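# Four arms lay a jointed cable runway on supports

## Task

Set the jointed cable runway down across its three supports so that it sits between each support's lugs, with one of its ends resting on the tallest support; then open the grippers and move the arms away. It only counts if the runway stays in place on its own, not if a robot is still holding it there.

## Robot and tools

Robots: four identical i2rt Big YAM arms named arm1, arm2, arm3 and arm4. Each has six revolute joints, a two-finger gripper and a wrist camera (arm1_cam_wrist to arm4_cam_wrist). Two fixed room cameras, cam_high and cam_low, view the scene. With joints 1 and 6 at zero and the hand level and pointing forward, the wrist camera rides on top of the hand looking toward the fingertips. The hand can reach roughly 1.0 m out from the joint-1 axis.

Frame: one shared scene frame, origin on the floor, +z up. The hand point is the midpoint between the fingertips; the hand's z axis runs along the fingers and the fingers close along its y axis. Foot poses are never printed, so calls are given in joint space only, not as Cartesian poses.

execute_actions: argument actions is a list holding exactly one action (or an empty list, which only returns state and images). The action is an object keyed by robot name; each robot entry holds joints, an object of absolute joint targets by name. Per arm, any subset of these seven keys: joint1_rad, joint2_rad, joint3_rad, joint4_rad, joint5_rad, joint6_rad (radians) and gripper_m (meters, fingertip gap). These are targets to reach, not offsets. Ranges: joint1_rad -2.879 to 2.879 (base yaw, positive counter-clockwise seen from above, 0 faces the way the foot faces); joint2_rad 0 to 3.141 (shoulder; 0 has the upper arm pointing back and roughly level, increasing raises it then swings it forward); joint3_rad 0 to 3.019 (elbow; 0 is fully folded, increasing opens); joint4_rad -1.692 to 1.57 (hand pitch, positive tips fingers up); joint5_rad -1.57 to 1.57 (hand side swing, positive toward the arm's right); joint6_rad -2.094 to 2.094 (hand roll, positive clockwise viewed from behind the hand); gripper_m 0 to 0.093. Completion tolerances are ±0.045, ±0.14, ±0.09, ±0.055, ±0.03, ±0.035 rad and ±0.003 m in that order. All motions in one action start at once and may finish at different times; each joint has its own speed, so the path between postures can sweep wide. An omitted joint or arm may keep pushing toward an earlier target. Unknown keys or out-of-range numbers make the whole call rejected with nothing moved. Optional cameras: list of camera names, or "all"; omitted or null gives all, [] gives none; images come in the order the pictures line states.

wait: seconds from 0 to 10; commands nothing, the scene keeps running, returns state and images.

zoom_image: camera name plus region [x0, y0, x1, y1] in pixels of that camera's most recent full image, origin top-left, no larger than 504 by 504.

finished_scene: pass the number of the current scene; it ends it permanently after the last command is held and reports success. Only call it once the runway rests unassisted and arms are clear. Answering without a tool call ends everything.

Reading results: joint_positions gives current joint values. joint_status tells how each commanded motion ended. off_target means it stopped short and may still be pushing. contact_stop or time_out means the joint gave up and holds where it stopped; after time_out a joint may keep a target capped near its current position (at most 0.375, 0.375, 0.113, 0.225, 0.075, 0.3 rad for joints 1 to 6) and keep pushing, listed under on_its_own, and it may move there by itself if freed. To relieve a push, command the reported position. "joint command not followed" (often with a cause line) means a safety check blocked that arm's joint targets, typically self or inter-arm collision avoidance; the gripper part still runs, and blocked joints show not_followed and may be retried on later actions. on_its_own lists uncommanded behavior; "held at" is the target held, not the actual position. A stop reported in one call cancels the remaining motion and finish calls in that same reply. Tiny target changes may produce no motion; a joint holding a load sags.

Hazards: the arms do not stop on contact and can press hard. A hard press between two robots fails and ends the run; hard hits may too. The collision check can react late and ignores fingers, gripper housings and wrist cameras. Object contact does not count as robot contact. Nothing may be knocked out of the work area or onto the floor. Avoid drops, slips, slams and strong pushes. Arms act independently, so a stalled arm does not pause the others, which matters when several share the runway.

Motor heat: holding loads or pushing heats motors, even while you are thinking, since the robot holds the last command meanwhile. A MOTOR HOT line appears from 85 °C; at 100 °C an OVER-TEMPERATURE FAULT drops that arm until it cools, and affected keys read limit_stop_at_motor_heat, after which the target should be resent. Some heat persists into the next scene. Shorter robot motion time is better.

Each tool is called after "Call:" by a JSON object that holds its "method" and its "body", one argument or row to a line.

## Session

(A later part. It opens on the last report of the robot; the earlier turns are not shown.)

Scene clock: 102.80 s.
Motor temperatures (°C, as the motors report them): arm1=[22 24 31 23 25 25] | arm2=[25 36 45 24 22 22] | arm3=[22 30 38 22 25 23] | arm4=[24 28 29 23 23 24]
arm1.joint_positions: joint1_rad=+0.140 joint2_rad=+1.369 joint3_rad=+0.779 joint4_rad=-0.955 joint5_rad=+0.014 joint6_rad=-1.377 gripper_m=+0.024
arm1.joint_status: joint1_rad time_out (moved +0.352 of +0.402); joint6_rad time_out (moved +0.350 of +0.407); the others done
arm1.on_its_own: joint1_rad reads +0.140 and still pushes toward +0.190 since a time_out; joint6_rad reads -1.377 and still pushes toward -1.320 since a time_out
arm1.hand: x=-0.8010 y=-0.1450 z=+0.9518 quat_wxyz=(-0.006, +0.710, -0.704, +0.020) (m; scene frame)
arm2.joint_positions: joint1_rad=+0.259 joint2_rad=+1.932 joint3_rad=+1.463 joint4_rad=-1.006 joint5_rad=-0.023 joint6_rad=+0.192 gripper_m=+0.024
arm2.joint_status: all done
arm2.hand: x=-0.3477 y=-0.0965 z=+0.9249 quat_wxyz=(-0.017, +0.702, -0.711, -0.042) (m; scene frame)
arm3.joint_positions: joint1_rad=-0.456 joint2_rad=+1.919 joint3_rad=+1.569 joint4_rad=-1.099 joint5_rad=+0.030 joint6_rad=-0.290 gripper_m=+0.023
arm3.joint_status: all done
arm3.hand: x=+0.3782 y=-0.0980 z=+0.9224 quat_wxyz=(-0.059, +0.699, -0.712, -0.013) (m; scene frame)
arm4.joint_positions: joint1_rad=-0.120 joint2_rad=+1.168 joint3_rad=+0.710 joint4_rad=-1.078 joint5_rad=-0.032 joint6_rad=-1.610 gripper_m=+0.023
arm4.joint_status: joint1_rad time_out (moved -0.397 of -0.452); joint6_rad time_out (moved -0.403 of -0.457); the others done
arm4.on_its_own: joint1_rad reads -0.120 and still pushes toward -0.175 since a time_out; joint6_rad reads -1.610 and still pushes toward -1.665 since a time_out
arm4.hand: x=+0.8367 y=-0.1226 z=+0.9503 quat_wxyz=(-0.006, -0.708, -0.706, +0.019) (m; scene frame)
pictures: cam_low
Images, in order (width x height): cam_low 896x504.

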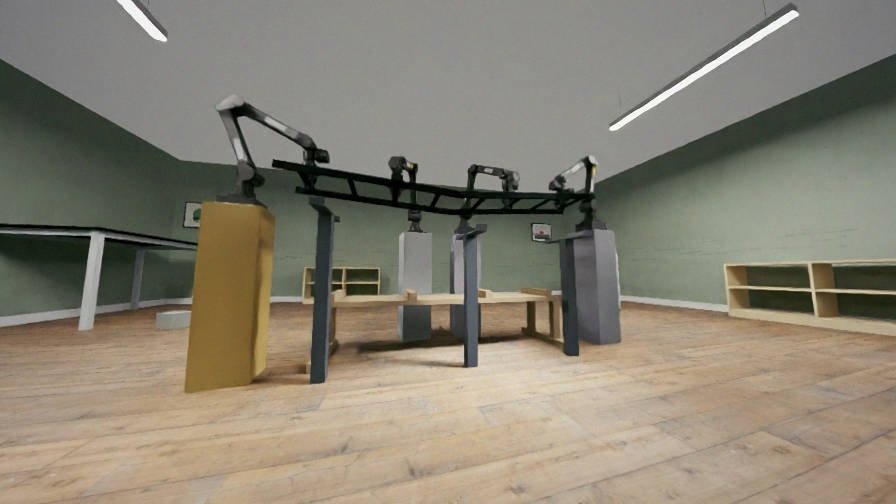

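Call:
{"method": "execute_actions", "body": {
  "actions": [
    {"arm1":{"joints":{"joint1_rad":0.46,"joint6_rad":-1.05,"joint2_rad":1.45,"joint3_rad":0.9,"joint4_rad":-0.93}},"arm2":{"joints":{"joint1_rad":0.235,"joint6_rad":0.17,"joint2_rad":2.03,"joint3_rad":1.87,"joint4_rad":-1.12}},"arm3":{"joints":{"joint1_rad":-0.41,"joint6_rad":-0.24,"joint2_rad":2.03,"joint3_rad":1.96,"joint4_rad":-1.2}},"arm4":{"joints":{"joint1_rad":-0.51,"joint6_rad":-2.0,"joint2_rad":1.2,"joint3_rad":0.79,"joint4_rad":-1.05}}}
  ]
}}

Scene clock: 109.53 s.
Motor temperatures (°C, as the motors report them): arm1=[22 24 32 23 25 25] | arm2=[25 38 46 24 23 22] | arm3=[22 32 39 22 26 23] | arm4=[24 28 30 23 24 24]
arm1.joint_positions: joint1_rad=+0.378 joint2_rad=+1.512 joint3_rad=+0.847 joint4_rad=-0.914 joint5_rad=+0.021 joint6_rad=-1.140 gripper_m=+0.024
arm1.joint_status: joint1_rad time_out (moved +0.238 of +0.320); joint6_rad time_out (moved +0.236 of +0.327); the others done
arm1.on_its_own: joint1_rad reads +0.378 and still pushes toward +0.460 since a time_out; joint6_rad reads -1.140 and still pushes toward -1.050 since a time_out
arm1.hand: x=-0.7973 y=-0.0576 z=+0.9252 quat_wxyz=(+0.008, +0.710, -0.704, +0.016) (m; scene frame)
arm2.joint_positions: joint1_rad=+0.228 joint2_rad=+2.182 joint3_rad=+1.774 joint4_rad=-1.065 joint5_rad=-0.031 joint6_rad=+0.159 gripper_m=+0.024
arm2.joint_status: joint2_rad time_out (moved +0.250 of +0.098); joint3_rad time_out (moved +0.311 of +0.407); joint4_rad time_out (moved -0.058 of -0.114); the others done
arm2.on_its_own: joint2_rad reads +2.182 and still pushes toward +2.030 since a time_out; joint3_rad reads +1.774 and still pushes toward +1.870 since a time_out; joint4_rad reads -1.065 and still pushes toward -1.120 since a time_out
arm2.hand: x=-0.3436 y=-0.0085 z=+0.8867 quat_wxyz=(-0.016, +0.703, -0.710, -0.045) (m; scene frame)
arm3.joint_positions: joint1_rad=-0.418 joint2_rad=+2.171 joint3_rad=+1.881 joint4_rad=-1.147 joint5_rad=+0.041 joint6_rad=-0.257 gripper_m=+0.023
arm3.joint_status: joint2_rad time_out (moved +0.252 of +0.111); the others done
arm3.on_its_own: joint2_rad reads +2.171 and still pushes toward +2.030 since a time_out
arm3.hand: x=+0.3815 y=-0.0083 z=+0.8852 quat_wxyz=(-0.067, +0.700, -0.711, -0.014) (m; scene frame)
arm4.joint_positions: joint1_rad=-0.425 joint2_rad=+1.275 joint3_rad=+0.724 joint4_rad=-1.024 joint5_rad=-0.046 joint6_rad=-1.919 gripper_m=+0.023
arm4.joint_status: joint1_rad time_out (moved -0.306 of -0.390); joint6_rad time_out (moved -0.309 of -0.390); the others done
arm4.on_its_own: joint1_rad reads -0.425 and still pushes toward -0.510 since a time_out; joint6_rad reads -1.919 and still pushes toward -2.000 since a time_out
arm4.hand: x=+0.8386 y=-0.0343 z=+0.9259 quat_wxyz=(-0.019, -0.707, -0.707, +0.016) (m; scene frame)
pictures: arm1_cam_wrist, arm2_cam_wrist, arm3_cam_wrist, arm4_cam_wrist, cam_high, cam_low
Images, in order (width x height): arm1_cam_wrist 616x616, arm2_cam_wrist 616x616, arm3_cam_wrist 616x616, arm4_cam_wrist 616x616, cam_high 896x504, cam_low 896x504.

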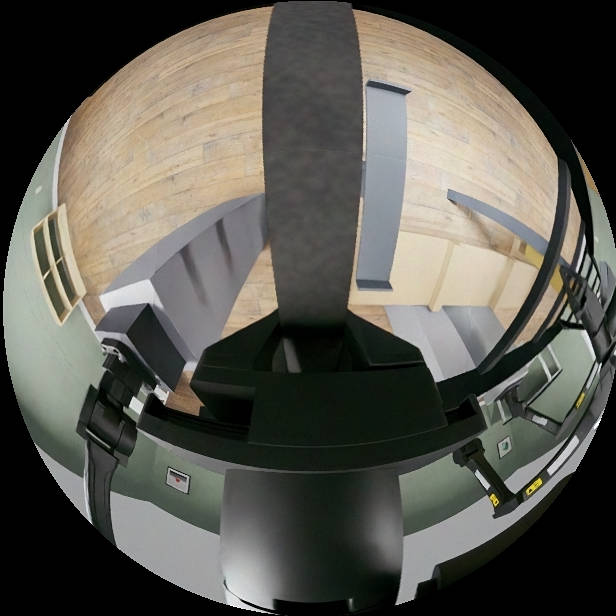

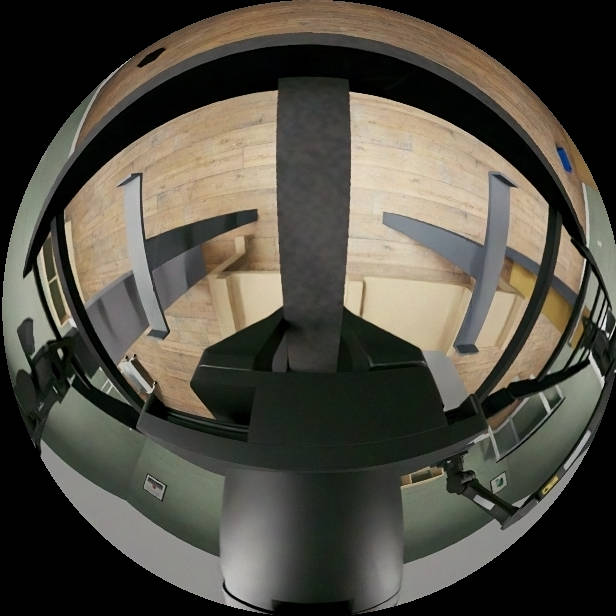

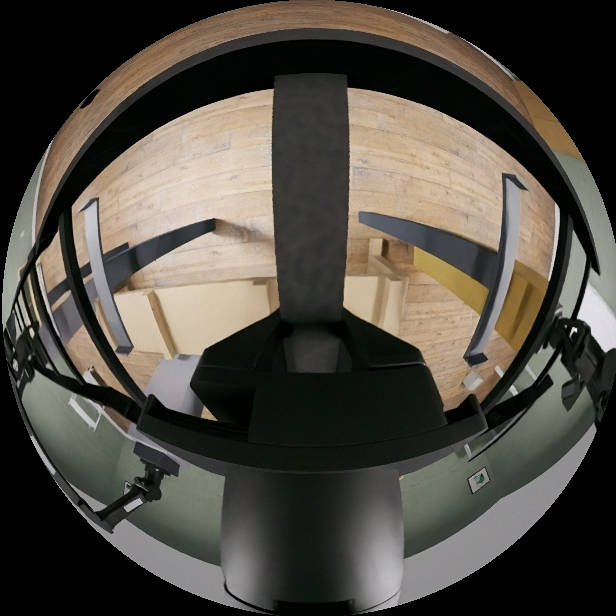

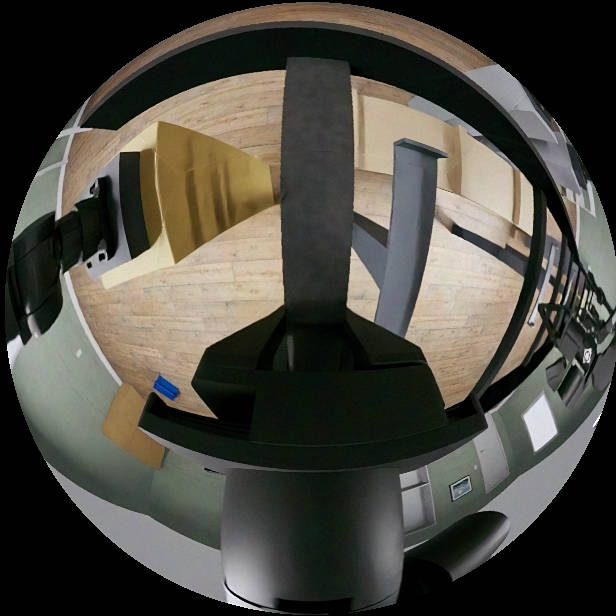

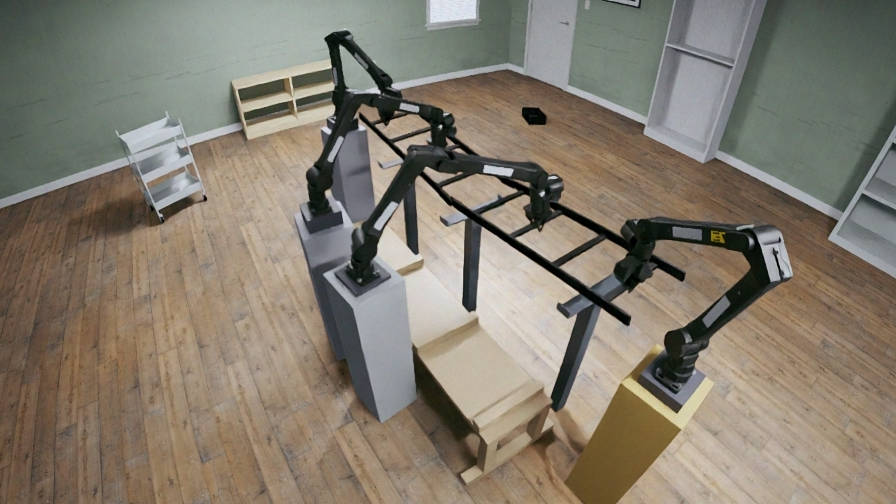

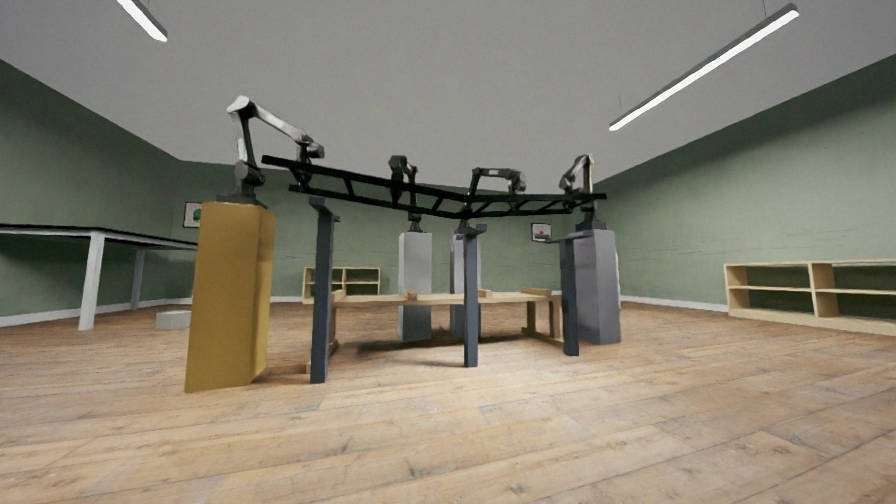

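Call:
{"method": "execute_actions", "body": {
  "actions": [
    {"arm1":{"joints":{"joint1_rad":0.45,"joint6_rad":-1.08,"joint2_rad":1.9,"joint3_rad":0.86,"joint4_rad":-0.45}},"arm2":{"joints":{"joint2_rad":2.2,"joint3_rad":1.88,"joint4_rad":-0.98}},"arm3":{"joints":{"joint2_rad":2.15,"joint3_rad":1.98,"joint4_rad":-1.12}},"arm4":{"joints":{"joint1_rad":-0.5,"joint6_rad":-1.98,"joint2_rad":1.35,"joint3_rad":0.71,"joint4_rad":-0.83}}}
  ]
}}

Scene clock: 119.80 s.
Motor temperatures (°C, as the motors report them): arm1=[22 24 32 23 26 25] | arm2=[25 42 47 24 23 22] | arm3=[22 35 40 22 28 23] | arm4=[24 27 31 23 26 24]
arm1.joint_positions: joint1_rad=+0.395 joint2_rad=+1.944 joint3_rad=+0.815 joint4_rad=-0.480 joint5_rad=+0.043 joint6_rad=-1.127 gripper_m=+0.024
arm1.joint_status: joint1_rad time_out (moved +0.017 of +0.072); joint6_rad time_out (moved +0.014 of +0.060); the others done
arm1.on_its_own: joint1_rad reads +0.395 and still pushes toward +0.450 since a time_out; joint6_rad reads -1.127 and still pushes toward -1.080 since a time_out
arm1.hand: x=-0.7867 y=-0.0524 z=+0.7617 quat_wxyz=(+0.026, +0.711, -0.702, +0.022) (m; scene frame)
arm2.joint_positions: joint1_rad=+0.219 joint2_rad=+2.391 joint3_rad=+1.789 joint4_rad=-0.917 joint5_rad=+0.006 joint6_rad=+0.147 gripper_m=+0.024
arm2.joint_status: joint2_rad time_out (moved +0.209 of +0.018); joint3_rad time_out (moved +0.015 of +0.106); joint4_rad time_out (moved +0.147 of +0.085)
arm2.on_its_own: joint2_rad reads +2.391 and still pushes toward +2.200 since a time_out; joint3_rad reads +1.789 and still pushes toward +1.880 since a time_out; joint4_rad reads -0.917 and still pushes toward -0.980 since a time_out
arm2.hand: x=-0.3315 y=-0.0044 z=+0.7583 quat_wxyz=(-0.017, +0.704, -0.710, -0.015) (m; scene frame)
arm3.joint_positions: joint1_rad=-0.426 joint2_rad=+2.309 joint3_rad=+1.896 joint4_rad=-1.074 joint5_rad=+0.064 joint6_rad=-0.267 gripper_m=+0.023
arm3.joint_status: joint2_rad off_target (ended at +2.309, target +2.150); the others done
arm3.on_its_own: joint2_rad reads +2.309 and still pushes toward +2.150 since a time_out
arm3.hand: x=+0.3925 y=-0.0047 z=+0.8005 quat_wxyz=(-0.051, +0.701, -0.711, +0.009) (m; scene frame)
arm4.joint_positions: joint1_rad=-0.445 joint2_rad=+1.419 joint3_rad=+0.657 joint4_rad=-0.861 joint5_rad=-0.032 joint6_rad=-1.936 gripper_m=+0.023
arm4.joint_status: joint1_rad time_out (moved -0.019 of -0.075); joint6_rad time_out (moved -0.017 of -0.061); the others done
arm4.on_its_own: joint1_rad reads -0.445 and still pushes toward -0.500 since a time_out; joint6_rad reads -1.936 and still pushes toward -1.980 since a time_out
arm4.hand: x=+0.8476 y=-0.0290 z=+0.8650 quat_wxyz=(-0.038, -0.707, -0.706, +0.000) (m; scene frame)
pictures: arm1_cam_wrist, arm2_cam_wrist, arm3_cam_wrist, arm4_cam_wrist, cam_high, cam_low
Images, in order (width x height): arm1_cam_wrist 616x616, arm2_cam_wrist 616x616, arm3_cam_wrist 616x616, arm4_cam_wrist 616x616, cam_high 896x504, cam_low 896x504.

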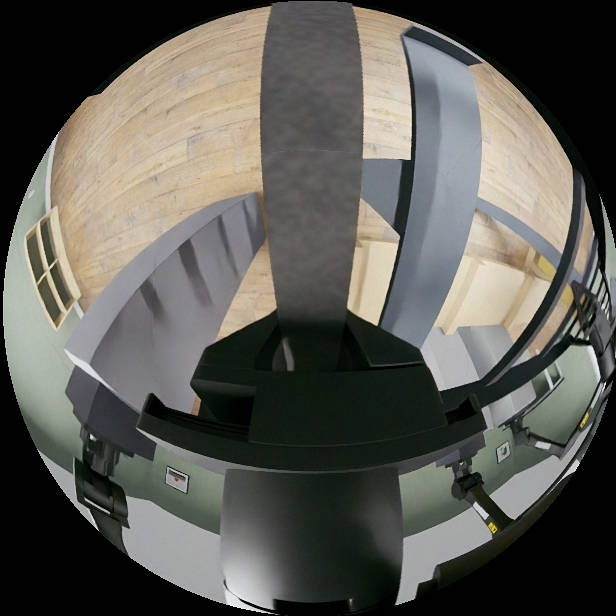

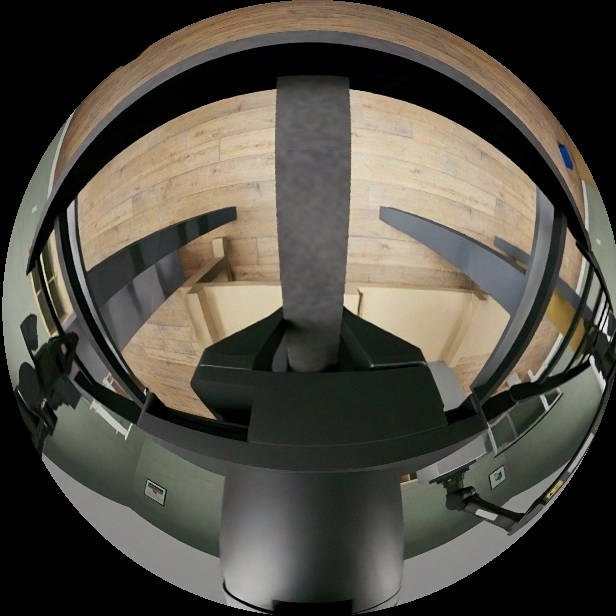

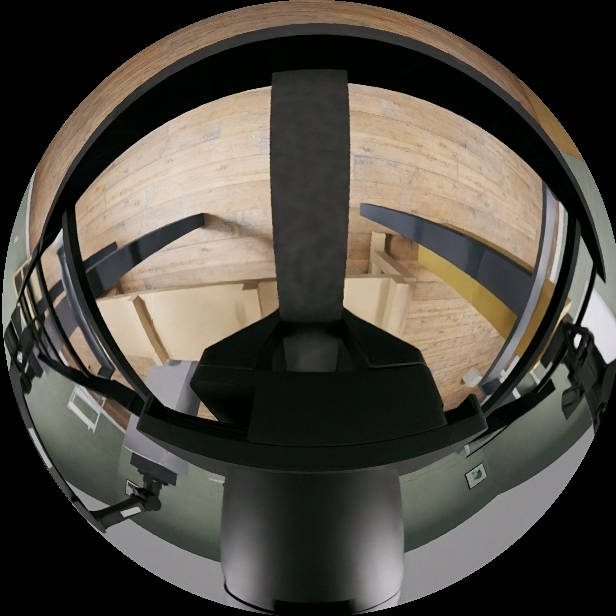

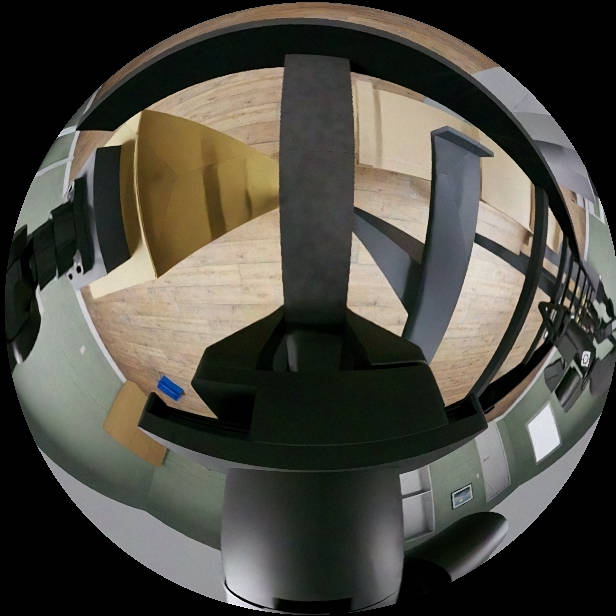

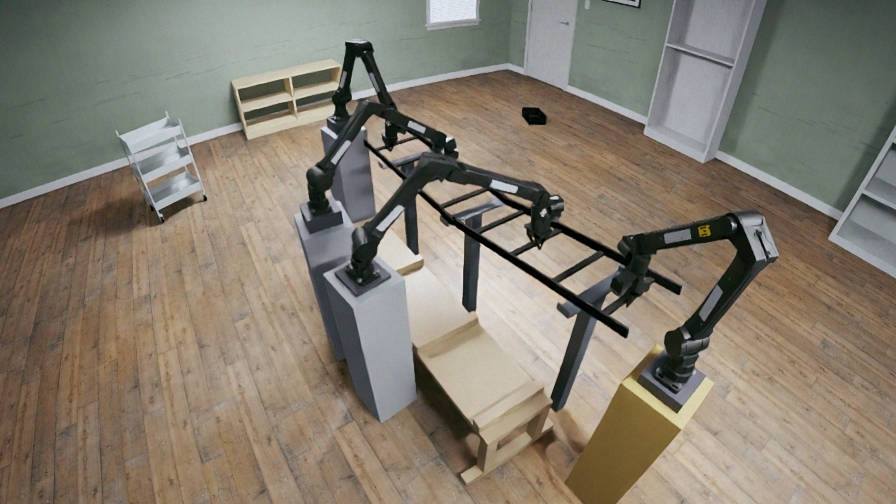

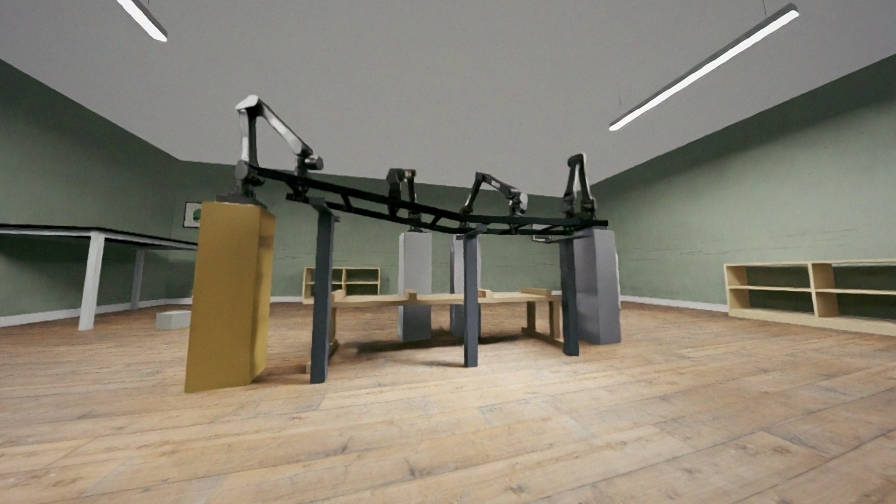

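Call:
{"method": "execute_actions", "body": {
  "actions": [
    {"arm1":{"joints":{"joint1_rad":0.5,"joint6_rad":-1.04,"joint2_rad":2.0,"joint3_rad":0.9,"joint4_rad":-0.4}},"arm2":{"joints":{"joint2_rad":2.24,"joint3_rad":1.96,"joint4_rad":-0.98}},"arm3":{"joints":{"joint2_rad":2.21,"joint3_rad":2.06,"joint4_rad":-1.12}},"arm4":{"joints":{"joint1_rad":-0.56,"joint6_rad":-2.03,"joint2_rad":1.41,"joint3_rad":0.72,"joint4_rad":-0.8}}}
  ],
  "cameras": ["arm1_cam_wrist","arm4_cam_wrist","cam_high","cam_low"]
}}

Scene clock: 130.47 s.
Motor temperatures (°C, as the motors report them): arm1=[22 24 31 23 29 25] | arm2=[25 46 47 24 23 22] | arm3=[22 37 41 22 31 23] | arm4=[24 27 31 23 25 24]
arm1.joint_positions: joint1_rad=+0.438 joint2_rad=+2.013 joint3_rad=+0.834 joint4_rad=-0.417 joint5_rad=+0.044 joint6_rad=-1.086 gripper_m=+0.024
arm1.joint_status: joint1_rad time_out (moved +0.043 of +0.105); joint6_rad time_out (moved +0.041 of +0.087); the others done
arm1.on_its_own: joint1_rad reads +0.438 and still pushes toward +0.500 since a time_out; joint6_rad reads -1.086 and still pushes toward -1.040 since a time_out
arm1.hand: x=-0.7867 y=-0.0342 z=+0.7390 quat_wxyz=(+0.019, +0.712, -0.701, +0.025) (m; scene frame)
arm2.joint_positions: joint1_rad=+0.219 joint2_rad=+2.423 joint3_rad=+1.851 joint4_rad=-0.917 joint5_rad=+0.026 joint6_rad=+0.144 gripper_m=+0.024
arm2.joint_status: joint2_rad time_out (moved +0.032 of -0.151); joint3_rad time_out (moved +0.062 of +0.171); joint4_rad time_out (moved +0.000 of -0.063)
arm2.on_its_own: joint2_rad reads +2.423 and still pushes toward +2.240 since a time_out; joint3_rad reads +1.851 and still pushes toward +1.960 since a time_out; joint4_rad reads -0.917 and still pushes toward -0.980 since a time_out
arm2.hand: x=-0.3305 y=+0.0159 z=+0.7575 quat_wxyz=(-0.034, +0.704, -0.709, -0.021) (m; scene frame)
arm3.joint_positions: joint1_rad=-0.425 joint2_rad=+2.339 joint3_rad=+1.963 joint4_rad=-1.074 joint5_rad=+0.046 joint6_rad=-0.268 gripper_m=+0.023
arm3.joint_status: joint3_rad time_out (moved +0.067 of +0.164); the others done
arm3.on_its_own: joint3_rad reads +1.963 and still pushes toward +2.060 since a time_out
arm3.hand: x=+0.3942 y=+0.0168 z=+0.8045 quat_wxyz=(-0.062, +0.702, -0.710, -0.008) (m; scene frame)
arm4.joint_positions: joint1_rad=-0.504 joint2_rad=+1.450 joint3_rad=+0.657 joint4_rad=-0.823 joint5_rad=-0.019 joint6_rad=-1.997 gripper_m=+0.023
arm4.joint_status: joint1_rad time_out (moved -0.060 of -0.115); the others done
arm4.on_its_own: joint1_rad reads -0.504 and still pushes toward -0.560 since a time_out
arm4.hand: x=+0.8505 y=-0.0084 z=+0.8559 quat_wxyz=(-0.033, -0.707, -0.707, -0.003) (m; scene frame)
pictures: arm1_cam_wrist, arm4_cam_wrist, cam_high, cam_low
Images, in order (width x height): arm1_cam_wrist 616x616, arm4_cam_wrist 616x616, cam_high 896x504, cam_low 896x504.

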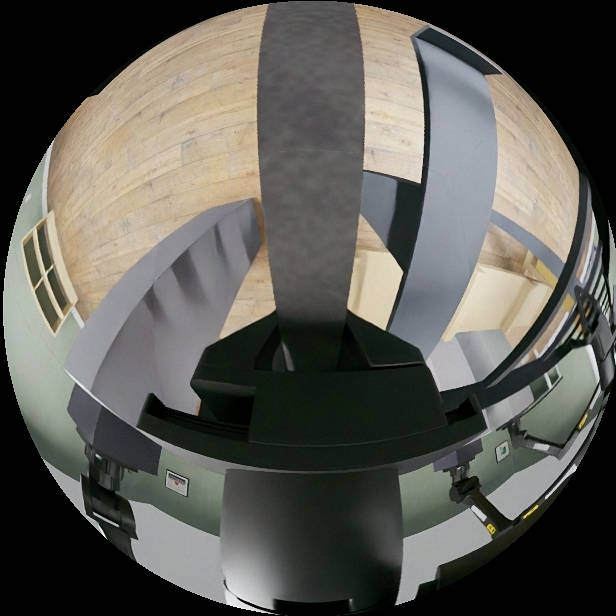

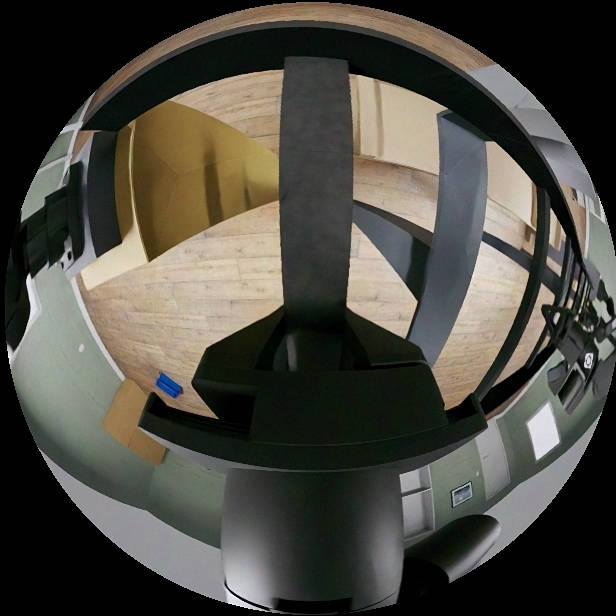

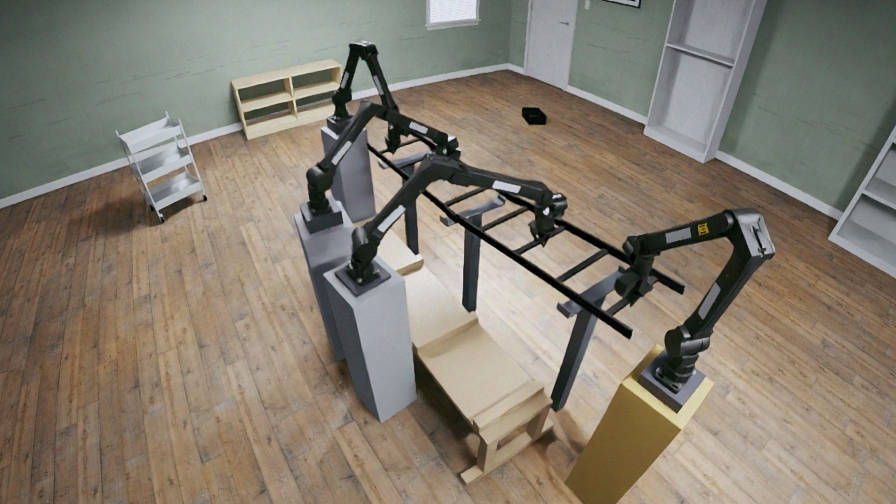

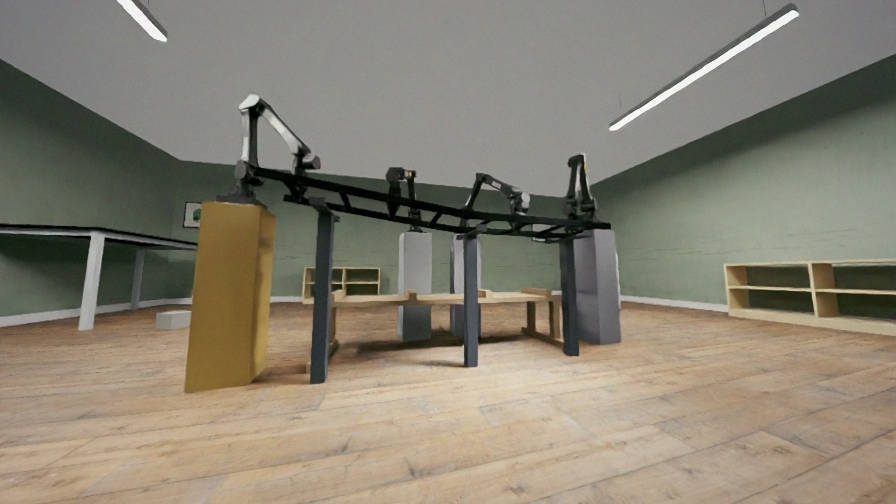

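Lower about 3 cm.

Call:
{"method": "execute_actions", "body": {
  "actions": [
    {"arm1":{"joints":{"joint2_rad":2.1,"joint3_rad":0.91,"joint4_rad":-0.32}},"arm2":{"joints":{"joint2_rad":2.3,"joint4_rad":-0.92}},"arm3":{"joints":{"joint2_rad":2.27,"joint4_rad":-1.07}},"arm4":{"joints":{"joint2_rad":1.51,"joint3_rad":0.7,"joint4_rad":-0.7}}}
  ],
  "cameras": ["arm1_cam_wrist","arm4_cam_wrist","cam_high","cam_low"]
}}

Scene clock: 136.33 s.
Motor temperatures (°C, as the motors report them): arm1=[22 24 31 23 30 25] | arm2=[25 48 48 24 23 22] | arm3=[22 38 42 22 30 23] | arm4=[24 27 31 23 25 24]
arm1.joint_positions: joint1_rad=+0.440 joint2_rad=+2.110 joint3_rad=+0.848 joint4_rad=-0.346 joint5_rad=+0.061 joint6_rad=-1.084 gripper_m=+0.024
arm1.joint_status: all done
arm1.on_its_own: joint1_rad reads +0.440 and still pushes toward +0.500 since a time_out; joint6_rad reads -1.084 and still pushes toward -1.040 since a time_out
arm1.hand: x=-0.7883 y=-0.0384 z=+0.7052 quat_wxyz=(+0.027, +0.712, -0.701, +0.032) (m; scene frame)
arm2.joint_positions: joint1_rad=+0.221 joint2_rad=+2.488 joint3_rad=+1.858 joint4_rad=-0.869 joint5_rad=+0.020 joint6_rad=+0.144 gripper_m=+0.024
arm2.joint_status: joint2_rad time_out (moved +0.065 of -0.123); the others done
arm2.on_its_own: joint2_rad reads +2.488 and still pushes toward +2.300 since a time_out; joint3_rad reads +1.858 and still pushes toward +1.960 since a time_out
arm2.hand: x=-0.3323 y=+0.0125 z=+0.7173 quat_wxyz=(-0.029, +0.705, -0.708, -0.019) (m; scene frame)
arm3.joint_positions: joint1_rad=-0.423 joint2_rad=+2.400 joint3_rad=+1.965 joint4_rad=-1.041 joint5_rad=+0.049 joint6_rad=-0.268 gripper_m=+0.023
arm3.joint_status: all done
arm3.on_its_own: joint3_rad reads +1.965 and still pushes toward +2.060 since a time_out
arm3.hand: x=+0.3928 y=+0.0151 z=+0.7639 quat_wxyz=(-0.052, +0.703, -0.709, +0.000) (m; scene frame)
arm4.joint_positions: joint1_rad=-0.507 joint2_rad=+1.567 joint3_rad=+0.648 joint4_rad=-0.727 joint5_rad=-0.028 joint6_rad=-2.001 gripper_m=+0.023
arm4.joint_status: all done
arm4.on_its_own: joint1_rad reads -0.507 and still pushes toward -0.560 since a time_out
arm4.hand: x=+0.8496 y=-0.0086 z=+0.8197 quat_wxyz=(-0.048, -0.707, -0.706, -0.004) (m; scene frame)
pictures: arm1_cam_wrist, arm4_cam_wrist, cam_high, cam_low
Images, in order (width x height): arm1_cam_wrist 616x616, arm4_cam_wrist 616x616, cam_high 896x504, cam_low 896x504.

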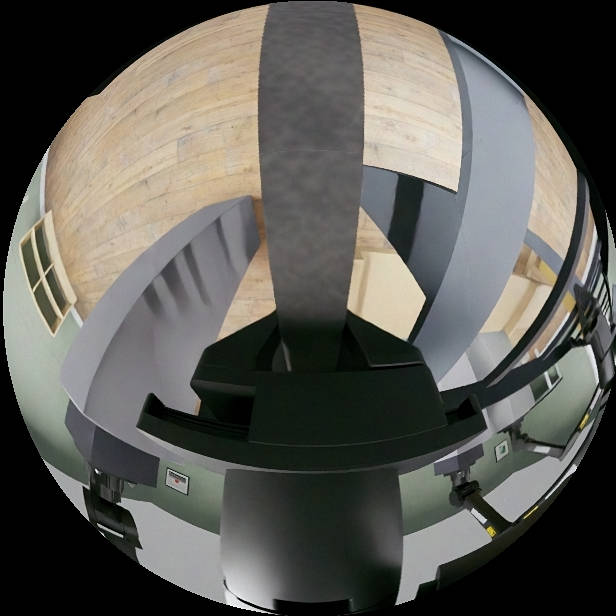

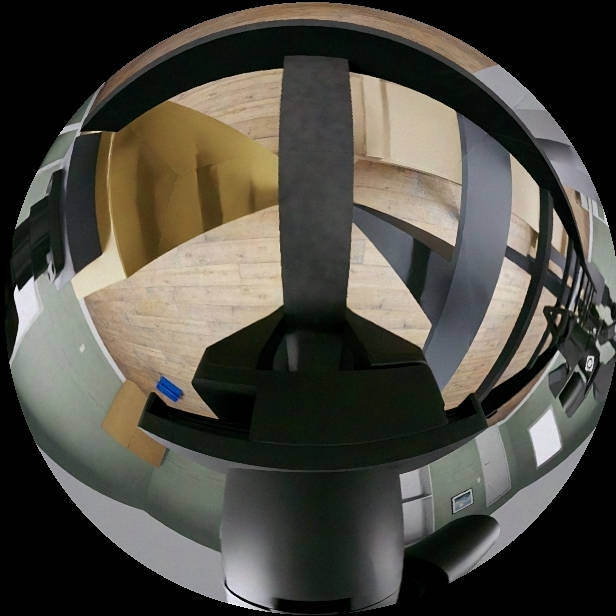

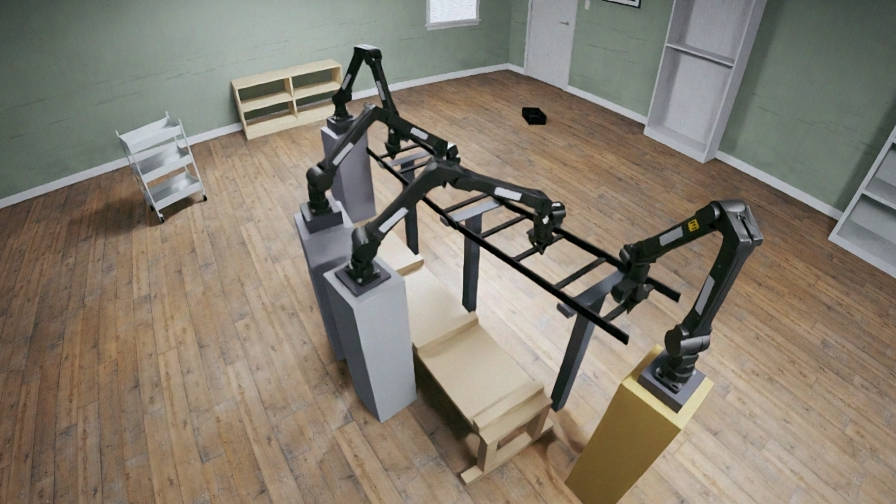

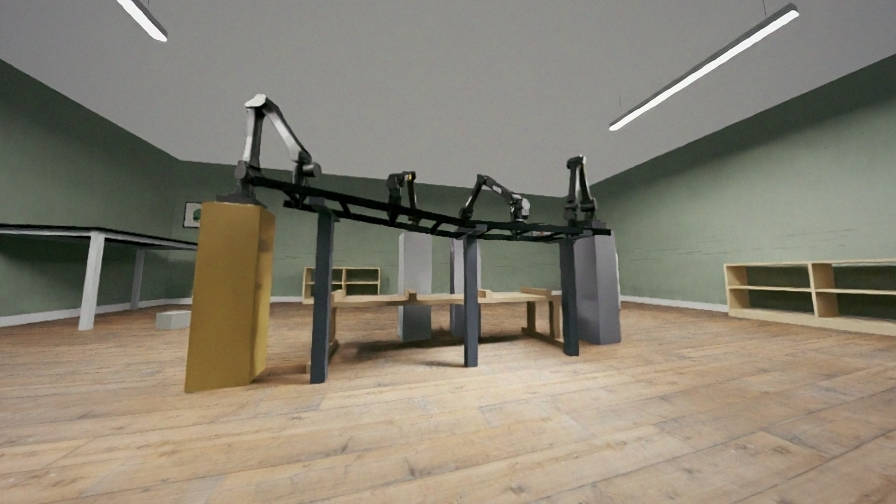

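Call:
{"method": "execute_actions", "body": {
  "actions": [
    {"arm1":{"joints":{"joint1_rad":0.55,"joint6_rad":-1.0,"joint2_rad":2.12,"joint3_rad":0.94}},"arm2":{"joints":{"joint2_rad":2.34,"joint3_rad":1.97}},"arm3":{"joints":{"joint2_rad":2.31,"joint3_rad":2.075,"joint4_rad":-1.1}},"arm4":{"joints":{"joint1_rad":-0.61,"joint6_rad":-2.06,"joint2_rad":1.53,"joint3_rad":0.72}}}
  ],
  "cameras": ["cam_high","cam_low"]
}}

Call:
{"method": "zoom_image", "body": {
  "camera": "cam_high",
  "region": [360,130,720,350]
}}

Scene clock: 143.20 s.
Motor temperatures (°C, as the motors report them): arm1=[22 24 31 23 33 25] | arm2=[25 49 48 24 23 22] | arm3=[22 38 43 22 31 23] | arm4=[24 28 31 23 25 24]
arm1.joint_positions: joint1_rad=+0.451 joint2_rad=+2.113 joint3_rad=+0.856 joint4_rad=-0.352 joint5_rad=+0.070 joint6_rad=-1.073 gripper_m=+0.024
arm1.joint_status: joint1_rad time_out (moved +0.011 of +0.110); joint6_rad time_out (moved +0.011 of +0.084); the others done
arm1.on_its_own: joint1_rad reads +0.451 and still pushes toward +0.550 since a time_out; joint6_rad reads -1.073 and still pushes toward -1.000 since a time_out
arm1.hand: x=-0.7873 y=-0.0346 z=+0.7051 quat_wxyz=(+0.028, +0.712, -0.701, +0.036) (m; scene frame)
arm2.joint_positions: joint1_rad=+0.219 joint2_rad=+2.495 joint3_rad=+1.871 joint4_rad=-0.869 joint5_rad=+0.020 joint6_rad=+0.142 gripper_m=+0.024
arm2.joint_status: joint2_rad time_out (moved +0.007 of -0.148); joint3_rad time_out (moved +0.013 of +0.112)
arm2.on_its_own: joint2_rad reads +2.495 and still pushes toward +2.340 since a time_out; joint3_rad reads +1.871 and still pushes toward +1.970 since a time_out
arm2.hand: x=-0.3318 y=+0.0167 z=+0.7168 quat_wxyz=(-0.031, +0.705, -0.708, -0.021) (m; scene frame)
arm3.joint_positions: joint1_rad=-0.422 joint2_rad=+2.414 joint3_rad=+1.990 joint4_rad=-1.049 joint5_rad=+0.049 joint6_rad=-0.268 gripper_m=+0.023
arm3.joint_status: all done
arm3.hand: x=+0.3934 y=+0.0204 z=+0.7631 quat_wxyz=(-0.053, +0.704, -0.709, -0.001) (m; scene frame)
arm4.joint_positions: joint1_rad=-0.533 joint2_rad=+1.569 joint3_rad=+0.648 joint4_rad=-0.718 joint5_rad=-0.037 joint6_rad=-2.028 gripper_m=+0.023
arm4.joint_status: joint1_rad time_out (moved -0.026 of -0.103); the others done
arm4.on_its_own: joint1_rad reads -0.533 and still pushes toward -0.610 since a time_out
arm4.hand: x=+0.8503 y=-0.0022 z=+0.8192 quat_wxyz=(-0.046, -0.706, -0.707, +0.003) (m; scene frame)
pictures: cam_high, cam_low
Images, in order (width x height): cam_high 896x504, cam_low 896x504.

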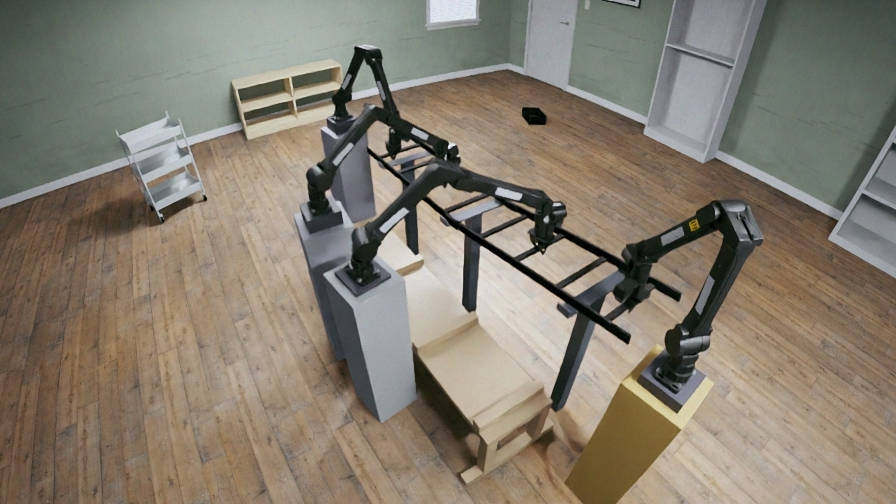

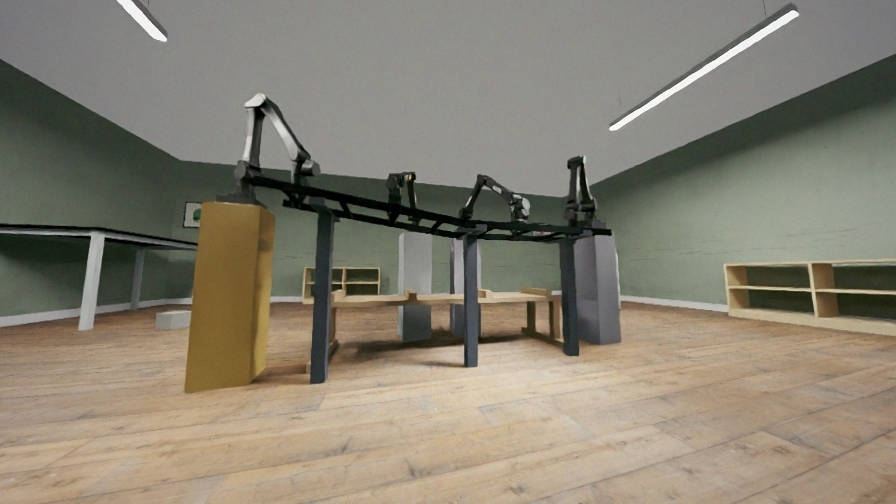

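Region (360, 130, 720, 350) of cam_high's 896x504 image, scaled by 1.400, with more detail than that image has.

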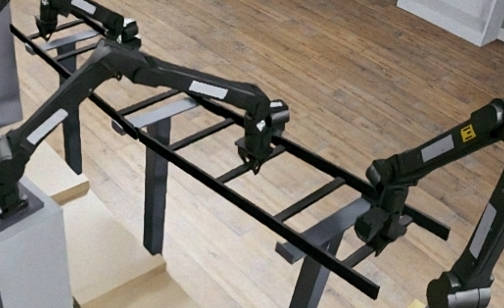

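Call:
{"method": "execute_actions", "body": {
  "actions": [
    {"arm1":{"joints":{"joint1_rad":0.5,"joint6_rad":-1.05,"joint2_rad":2.17,"joint3_rad":0.9,"joint4_rad":-0.3}},"arm2":{"joints":{"joint2_rad":2.46,"joint3_rad":1.95,"joint4_rad":-0.88}},"arm3":{"joints":{"joint2_rad":2.4,"joint3_rad":2.06,"joint4_rad":-1.06}},"arm4":{"joints":{"joint1_rad":-0.57,"joint2_rad":1.6,"joint3_rad":0.68,"joint4_rad":-0.68}}}
  ],
  "cameras": ["cam_high","arm4_cam_wrist"]
}}

Call:
{"method": "zoom_image", "body": {
  "camera": "cam_high",
  "region": [360,130,720,350]
}}

Scene clock: 150.80 s.
Motor temperatures (°C, as the motors report them): arm1=[22 24 32 23 37 25] | arm2=[25 49 48 24 23 22] | arm3=[22 38 42 22 31 23] | arm4=[24 27 31 23 26 24]
arm1.joint_positions: joint1_rad=+0.452 joint2_rad=+2.125 joint3_rad=+0.857 joint4_rad=-0.344 joint5_rad=+0.072 joint6_rad=-1.073 gripper_m=+0.024
arm1.joint_status: joint1_rad time_out (moved +0.001 of +0.049); the others done
arm1.on_its_own: joint1_rad reads +0.452 and still pushes toward +0.500 since a time_out
arm1.hand: x=-0.7884 y=-0.0353 z=+0.7010 quat_wxyz=(+0.030, +0.712, -0.700, +0.036) (m; scene frame)
arm2.joint_positions: joint1_rad=+0.219 joint2_rad=+2.512 joint3_rad=+1.877 joint4_rad=-0.868 joint5_rad=+0.019 joint6_rad=+0.142 gripper_m=+0.024
arm2.joint_status: all done
arm2.hand: x=-0.3314 y=+0.0150 z=+0.7080 quat_wxyz=(-0.028, +0.705, -0.708, -0.018) (m; scene frame)
arm3.joint_positions: joint1_rad=-0.422 joint2_rad=+2.443 joint3_rad=+2.002 joint4_rad=-1.047 joint5_rad=+0.048 joint6_rad=-0.269 gripper_m=+0.023
arm3.joint_status: all done
arm3.hand: x=+0.3935 y=+0.0194 z=+0.7472 quat_wxyz=(-0.046, +0.704, -0.709, +0.002) (m; scene frame)
arm4.joint_positions: joint1_rad=-0.536 joint2_rad=+1.646 joint3_rad=+0.648 joint4_rad=-0.672 joint5_rad=-0.036 joint6_rad=-2.031 gripper_m=+0.023
arm4.joint_status: all done
arm4.hand: x=+0.8537 y=-0.0025 z=+0.7967 quat_wxyz=(-0.060, -0.706, -0.706, -0.003) (m; scene frame)
pictures: arm4_cam_wrist, cam_high
Images, in order (width x height): arm4_cam_wrist 616x616, cam_high 896x504.

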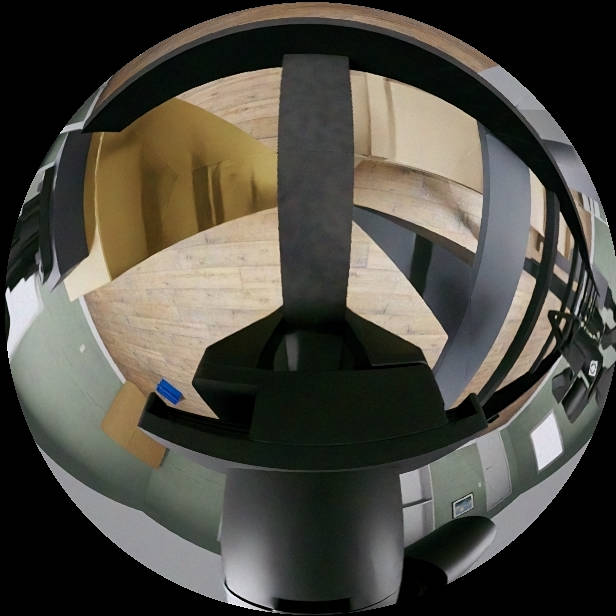

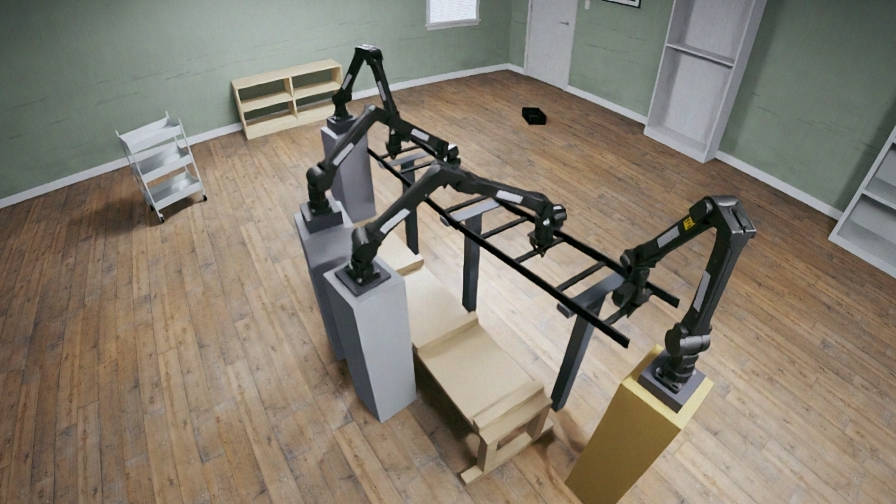

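Region (360, 130, 720, 350) of cam_high's 896x504 image, scaled by 1.400, with more detail than that image has.

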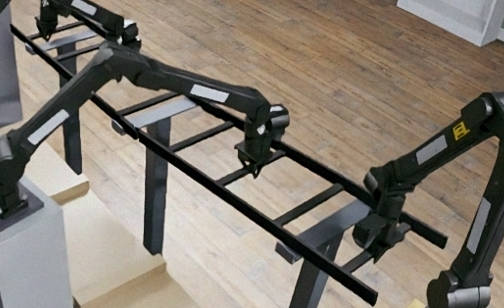

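Call:
{"method": "execute_actions", "body": {
  "actions": [
    {"arm1":{"joints":{"joint1_rad":0.58,"joint6_rad":-1.0,"joint2_rad":2.03,"joint3_rad":0.93,"joint4_rad":-0.38}},"arm2":{"joints":{"joint2_rad":2.33,"joint3_rad":1.99,"joint4_rad":-0.95}}}
  ],
  "cameras": []
}}

Call:
{"method": "execute_actions", "body": {
  "actions": [
    {"arm1":{"joints":{"joint1_rad":0.53,"joint6_rad":-1.02,"joint2_rad":2.2,"joint3_rad":0.93,"joint4_rad":-0.29}},"arm2":{"joints":{"joint2_rad":2.5,"joint3_rad":1.97,"joint4_rad":-0.88}}}
  ],
  "cameras": ["cam_high","arm1_cam_wrist"]
}}

Scene clock: 157.30 s.
Motor temperatures (°C, as the motors report them): arm1=[22 24 31 23 39 25] | arm2=[25 49 48 24 23 22] | arm3=[22 37 41 22 31 23] | arm4=[24 28 30 23 26 24]
arm1.joint_positions: joint1_rad=+0.482 joint2_rad=+2.096 joint3_rad=+0.872 joint4_rad=-0.395 joint5_rad=+0.074 joint6_rad=-1.036 gripper_m=+0.024
arm1.joint_status: joint1_rad time_out (moved +0.031 of +0.128); joint6_rad time_out (moved +0.038 of +0.073); the others done
arm1.on_its_own: joint1_rad reads +0.482 and still pushes toward +0.580 since a time_out; joint6_rad reads -1.036 and still pushes toward -1.000 since a time_out
arm1.hand: x=-0.7892 y=-0.0224 z=+0.7134 quat_wxyz=(+0.033, +0.710, -0.703, +0.037) (m; scene frame)
arm2.joint_positions: joint1_rad=+0.218 joint2_rad=+2.514 joint3_rad=+1.907 joint4_rad=-0.887 joint5_rad=+0.013 joint6_rad=+0.149 gripper_m=+0.024
arm2.joint_status: joint2_rad time_out (moved +0.002 of -0.182); joint4_rad time_out (moved -0.019 of -0.082); the others done
arm2.on_its_own: joint2_rad reads +2.514 and still pushes toward +2.330 since a time_out; joint4_rad reads -0.887 and still pushes toward -0.950 since a time_out
arm2.hand: x=-0.3329 y=+0.0236 z=+0.7158 quat_wxyz=(-0.027, +0.703, -0.711, -0.023) (m; scene frame)
arm3.joint_positions: joint1_rad=-0.422 joint2_rad=+2.444 joint3_rad=+2.005 joint4_rad=-1.047 joint5_rad=+0.043 joint6_rad=-0.263 gripper_m=+0.023
arm3.joint_status: not commanded
arm3.hand: x=+0.3929 y=+0.0207 z=+0.7477 quat_wxyz=(-0.046, +0.702, -0.711, -0.001) (m; scene frame)
arm4.joint_positions: joint1_rad=-0.535 joint2_rad=+1.646 joint3_rad=+0.648 joint4_rad=-0.672 joint5_rad=-0.047 joint6_rad=-2.025 gripper_m=+0.023
arm4.joint_status: not commanded
arm4.hand: x=+0.8527 y=-0.0046 z=+0.7967 quat_wxyz=(-0.062, -0.708, -0.704, +0.002) (m; scene frame)
pictures: none
No camera images: the call's "cameras" was empty. Leave "cameras" out to get every camera's image.

not run: a stop came earlier in this reply.


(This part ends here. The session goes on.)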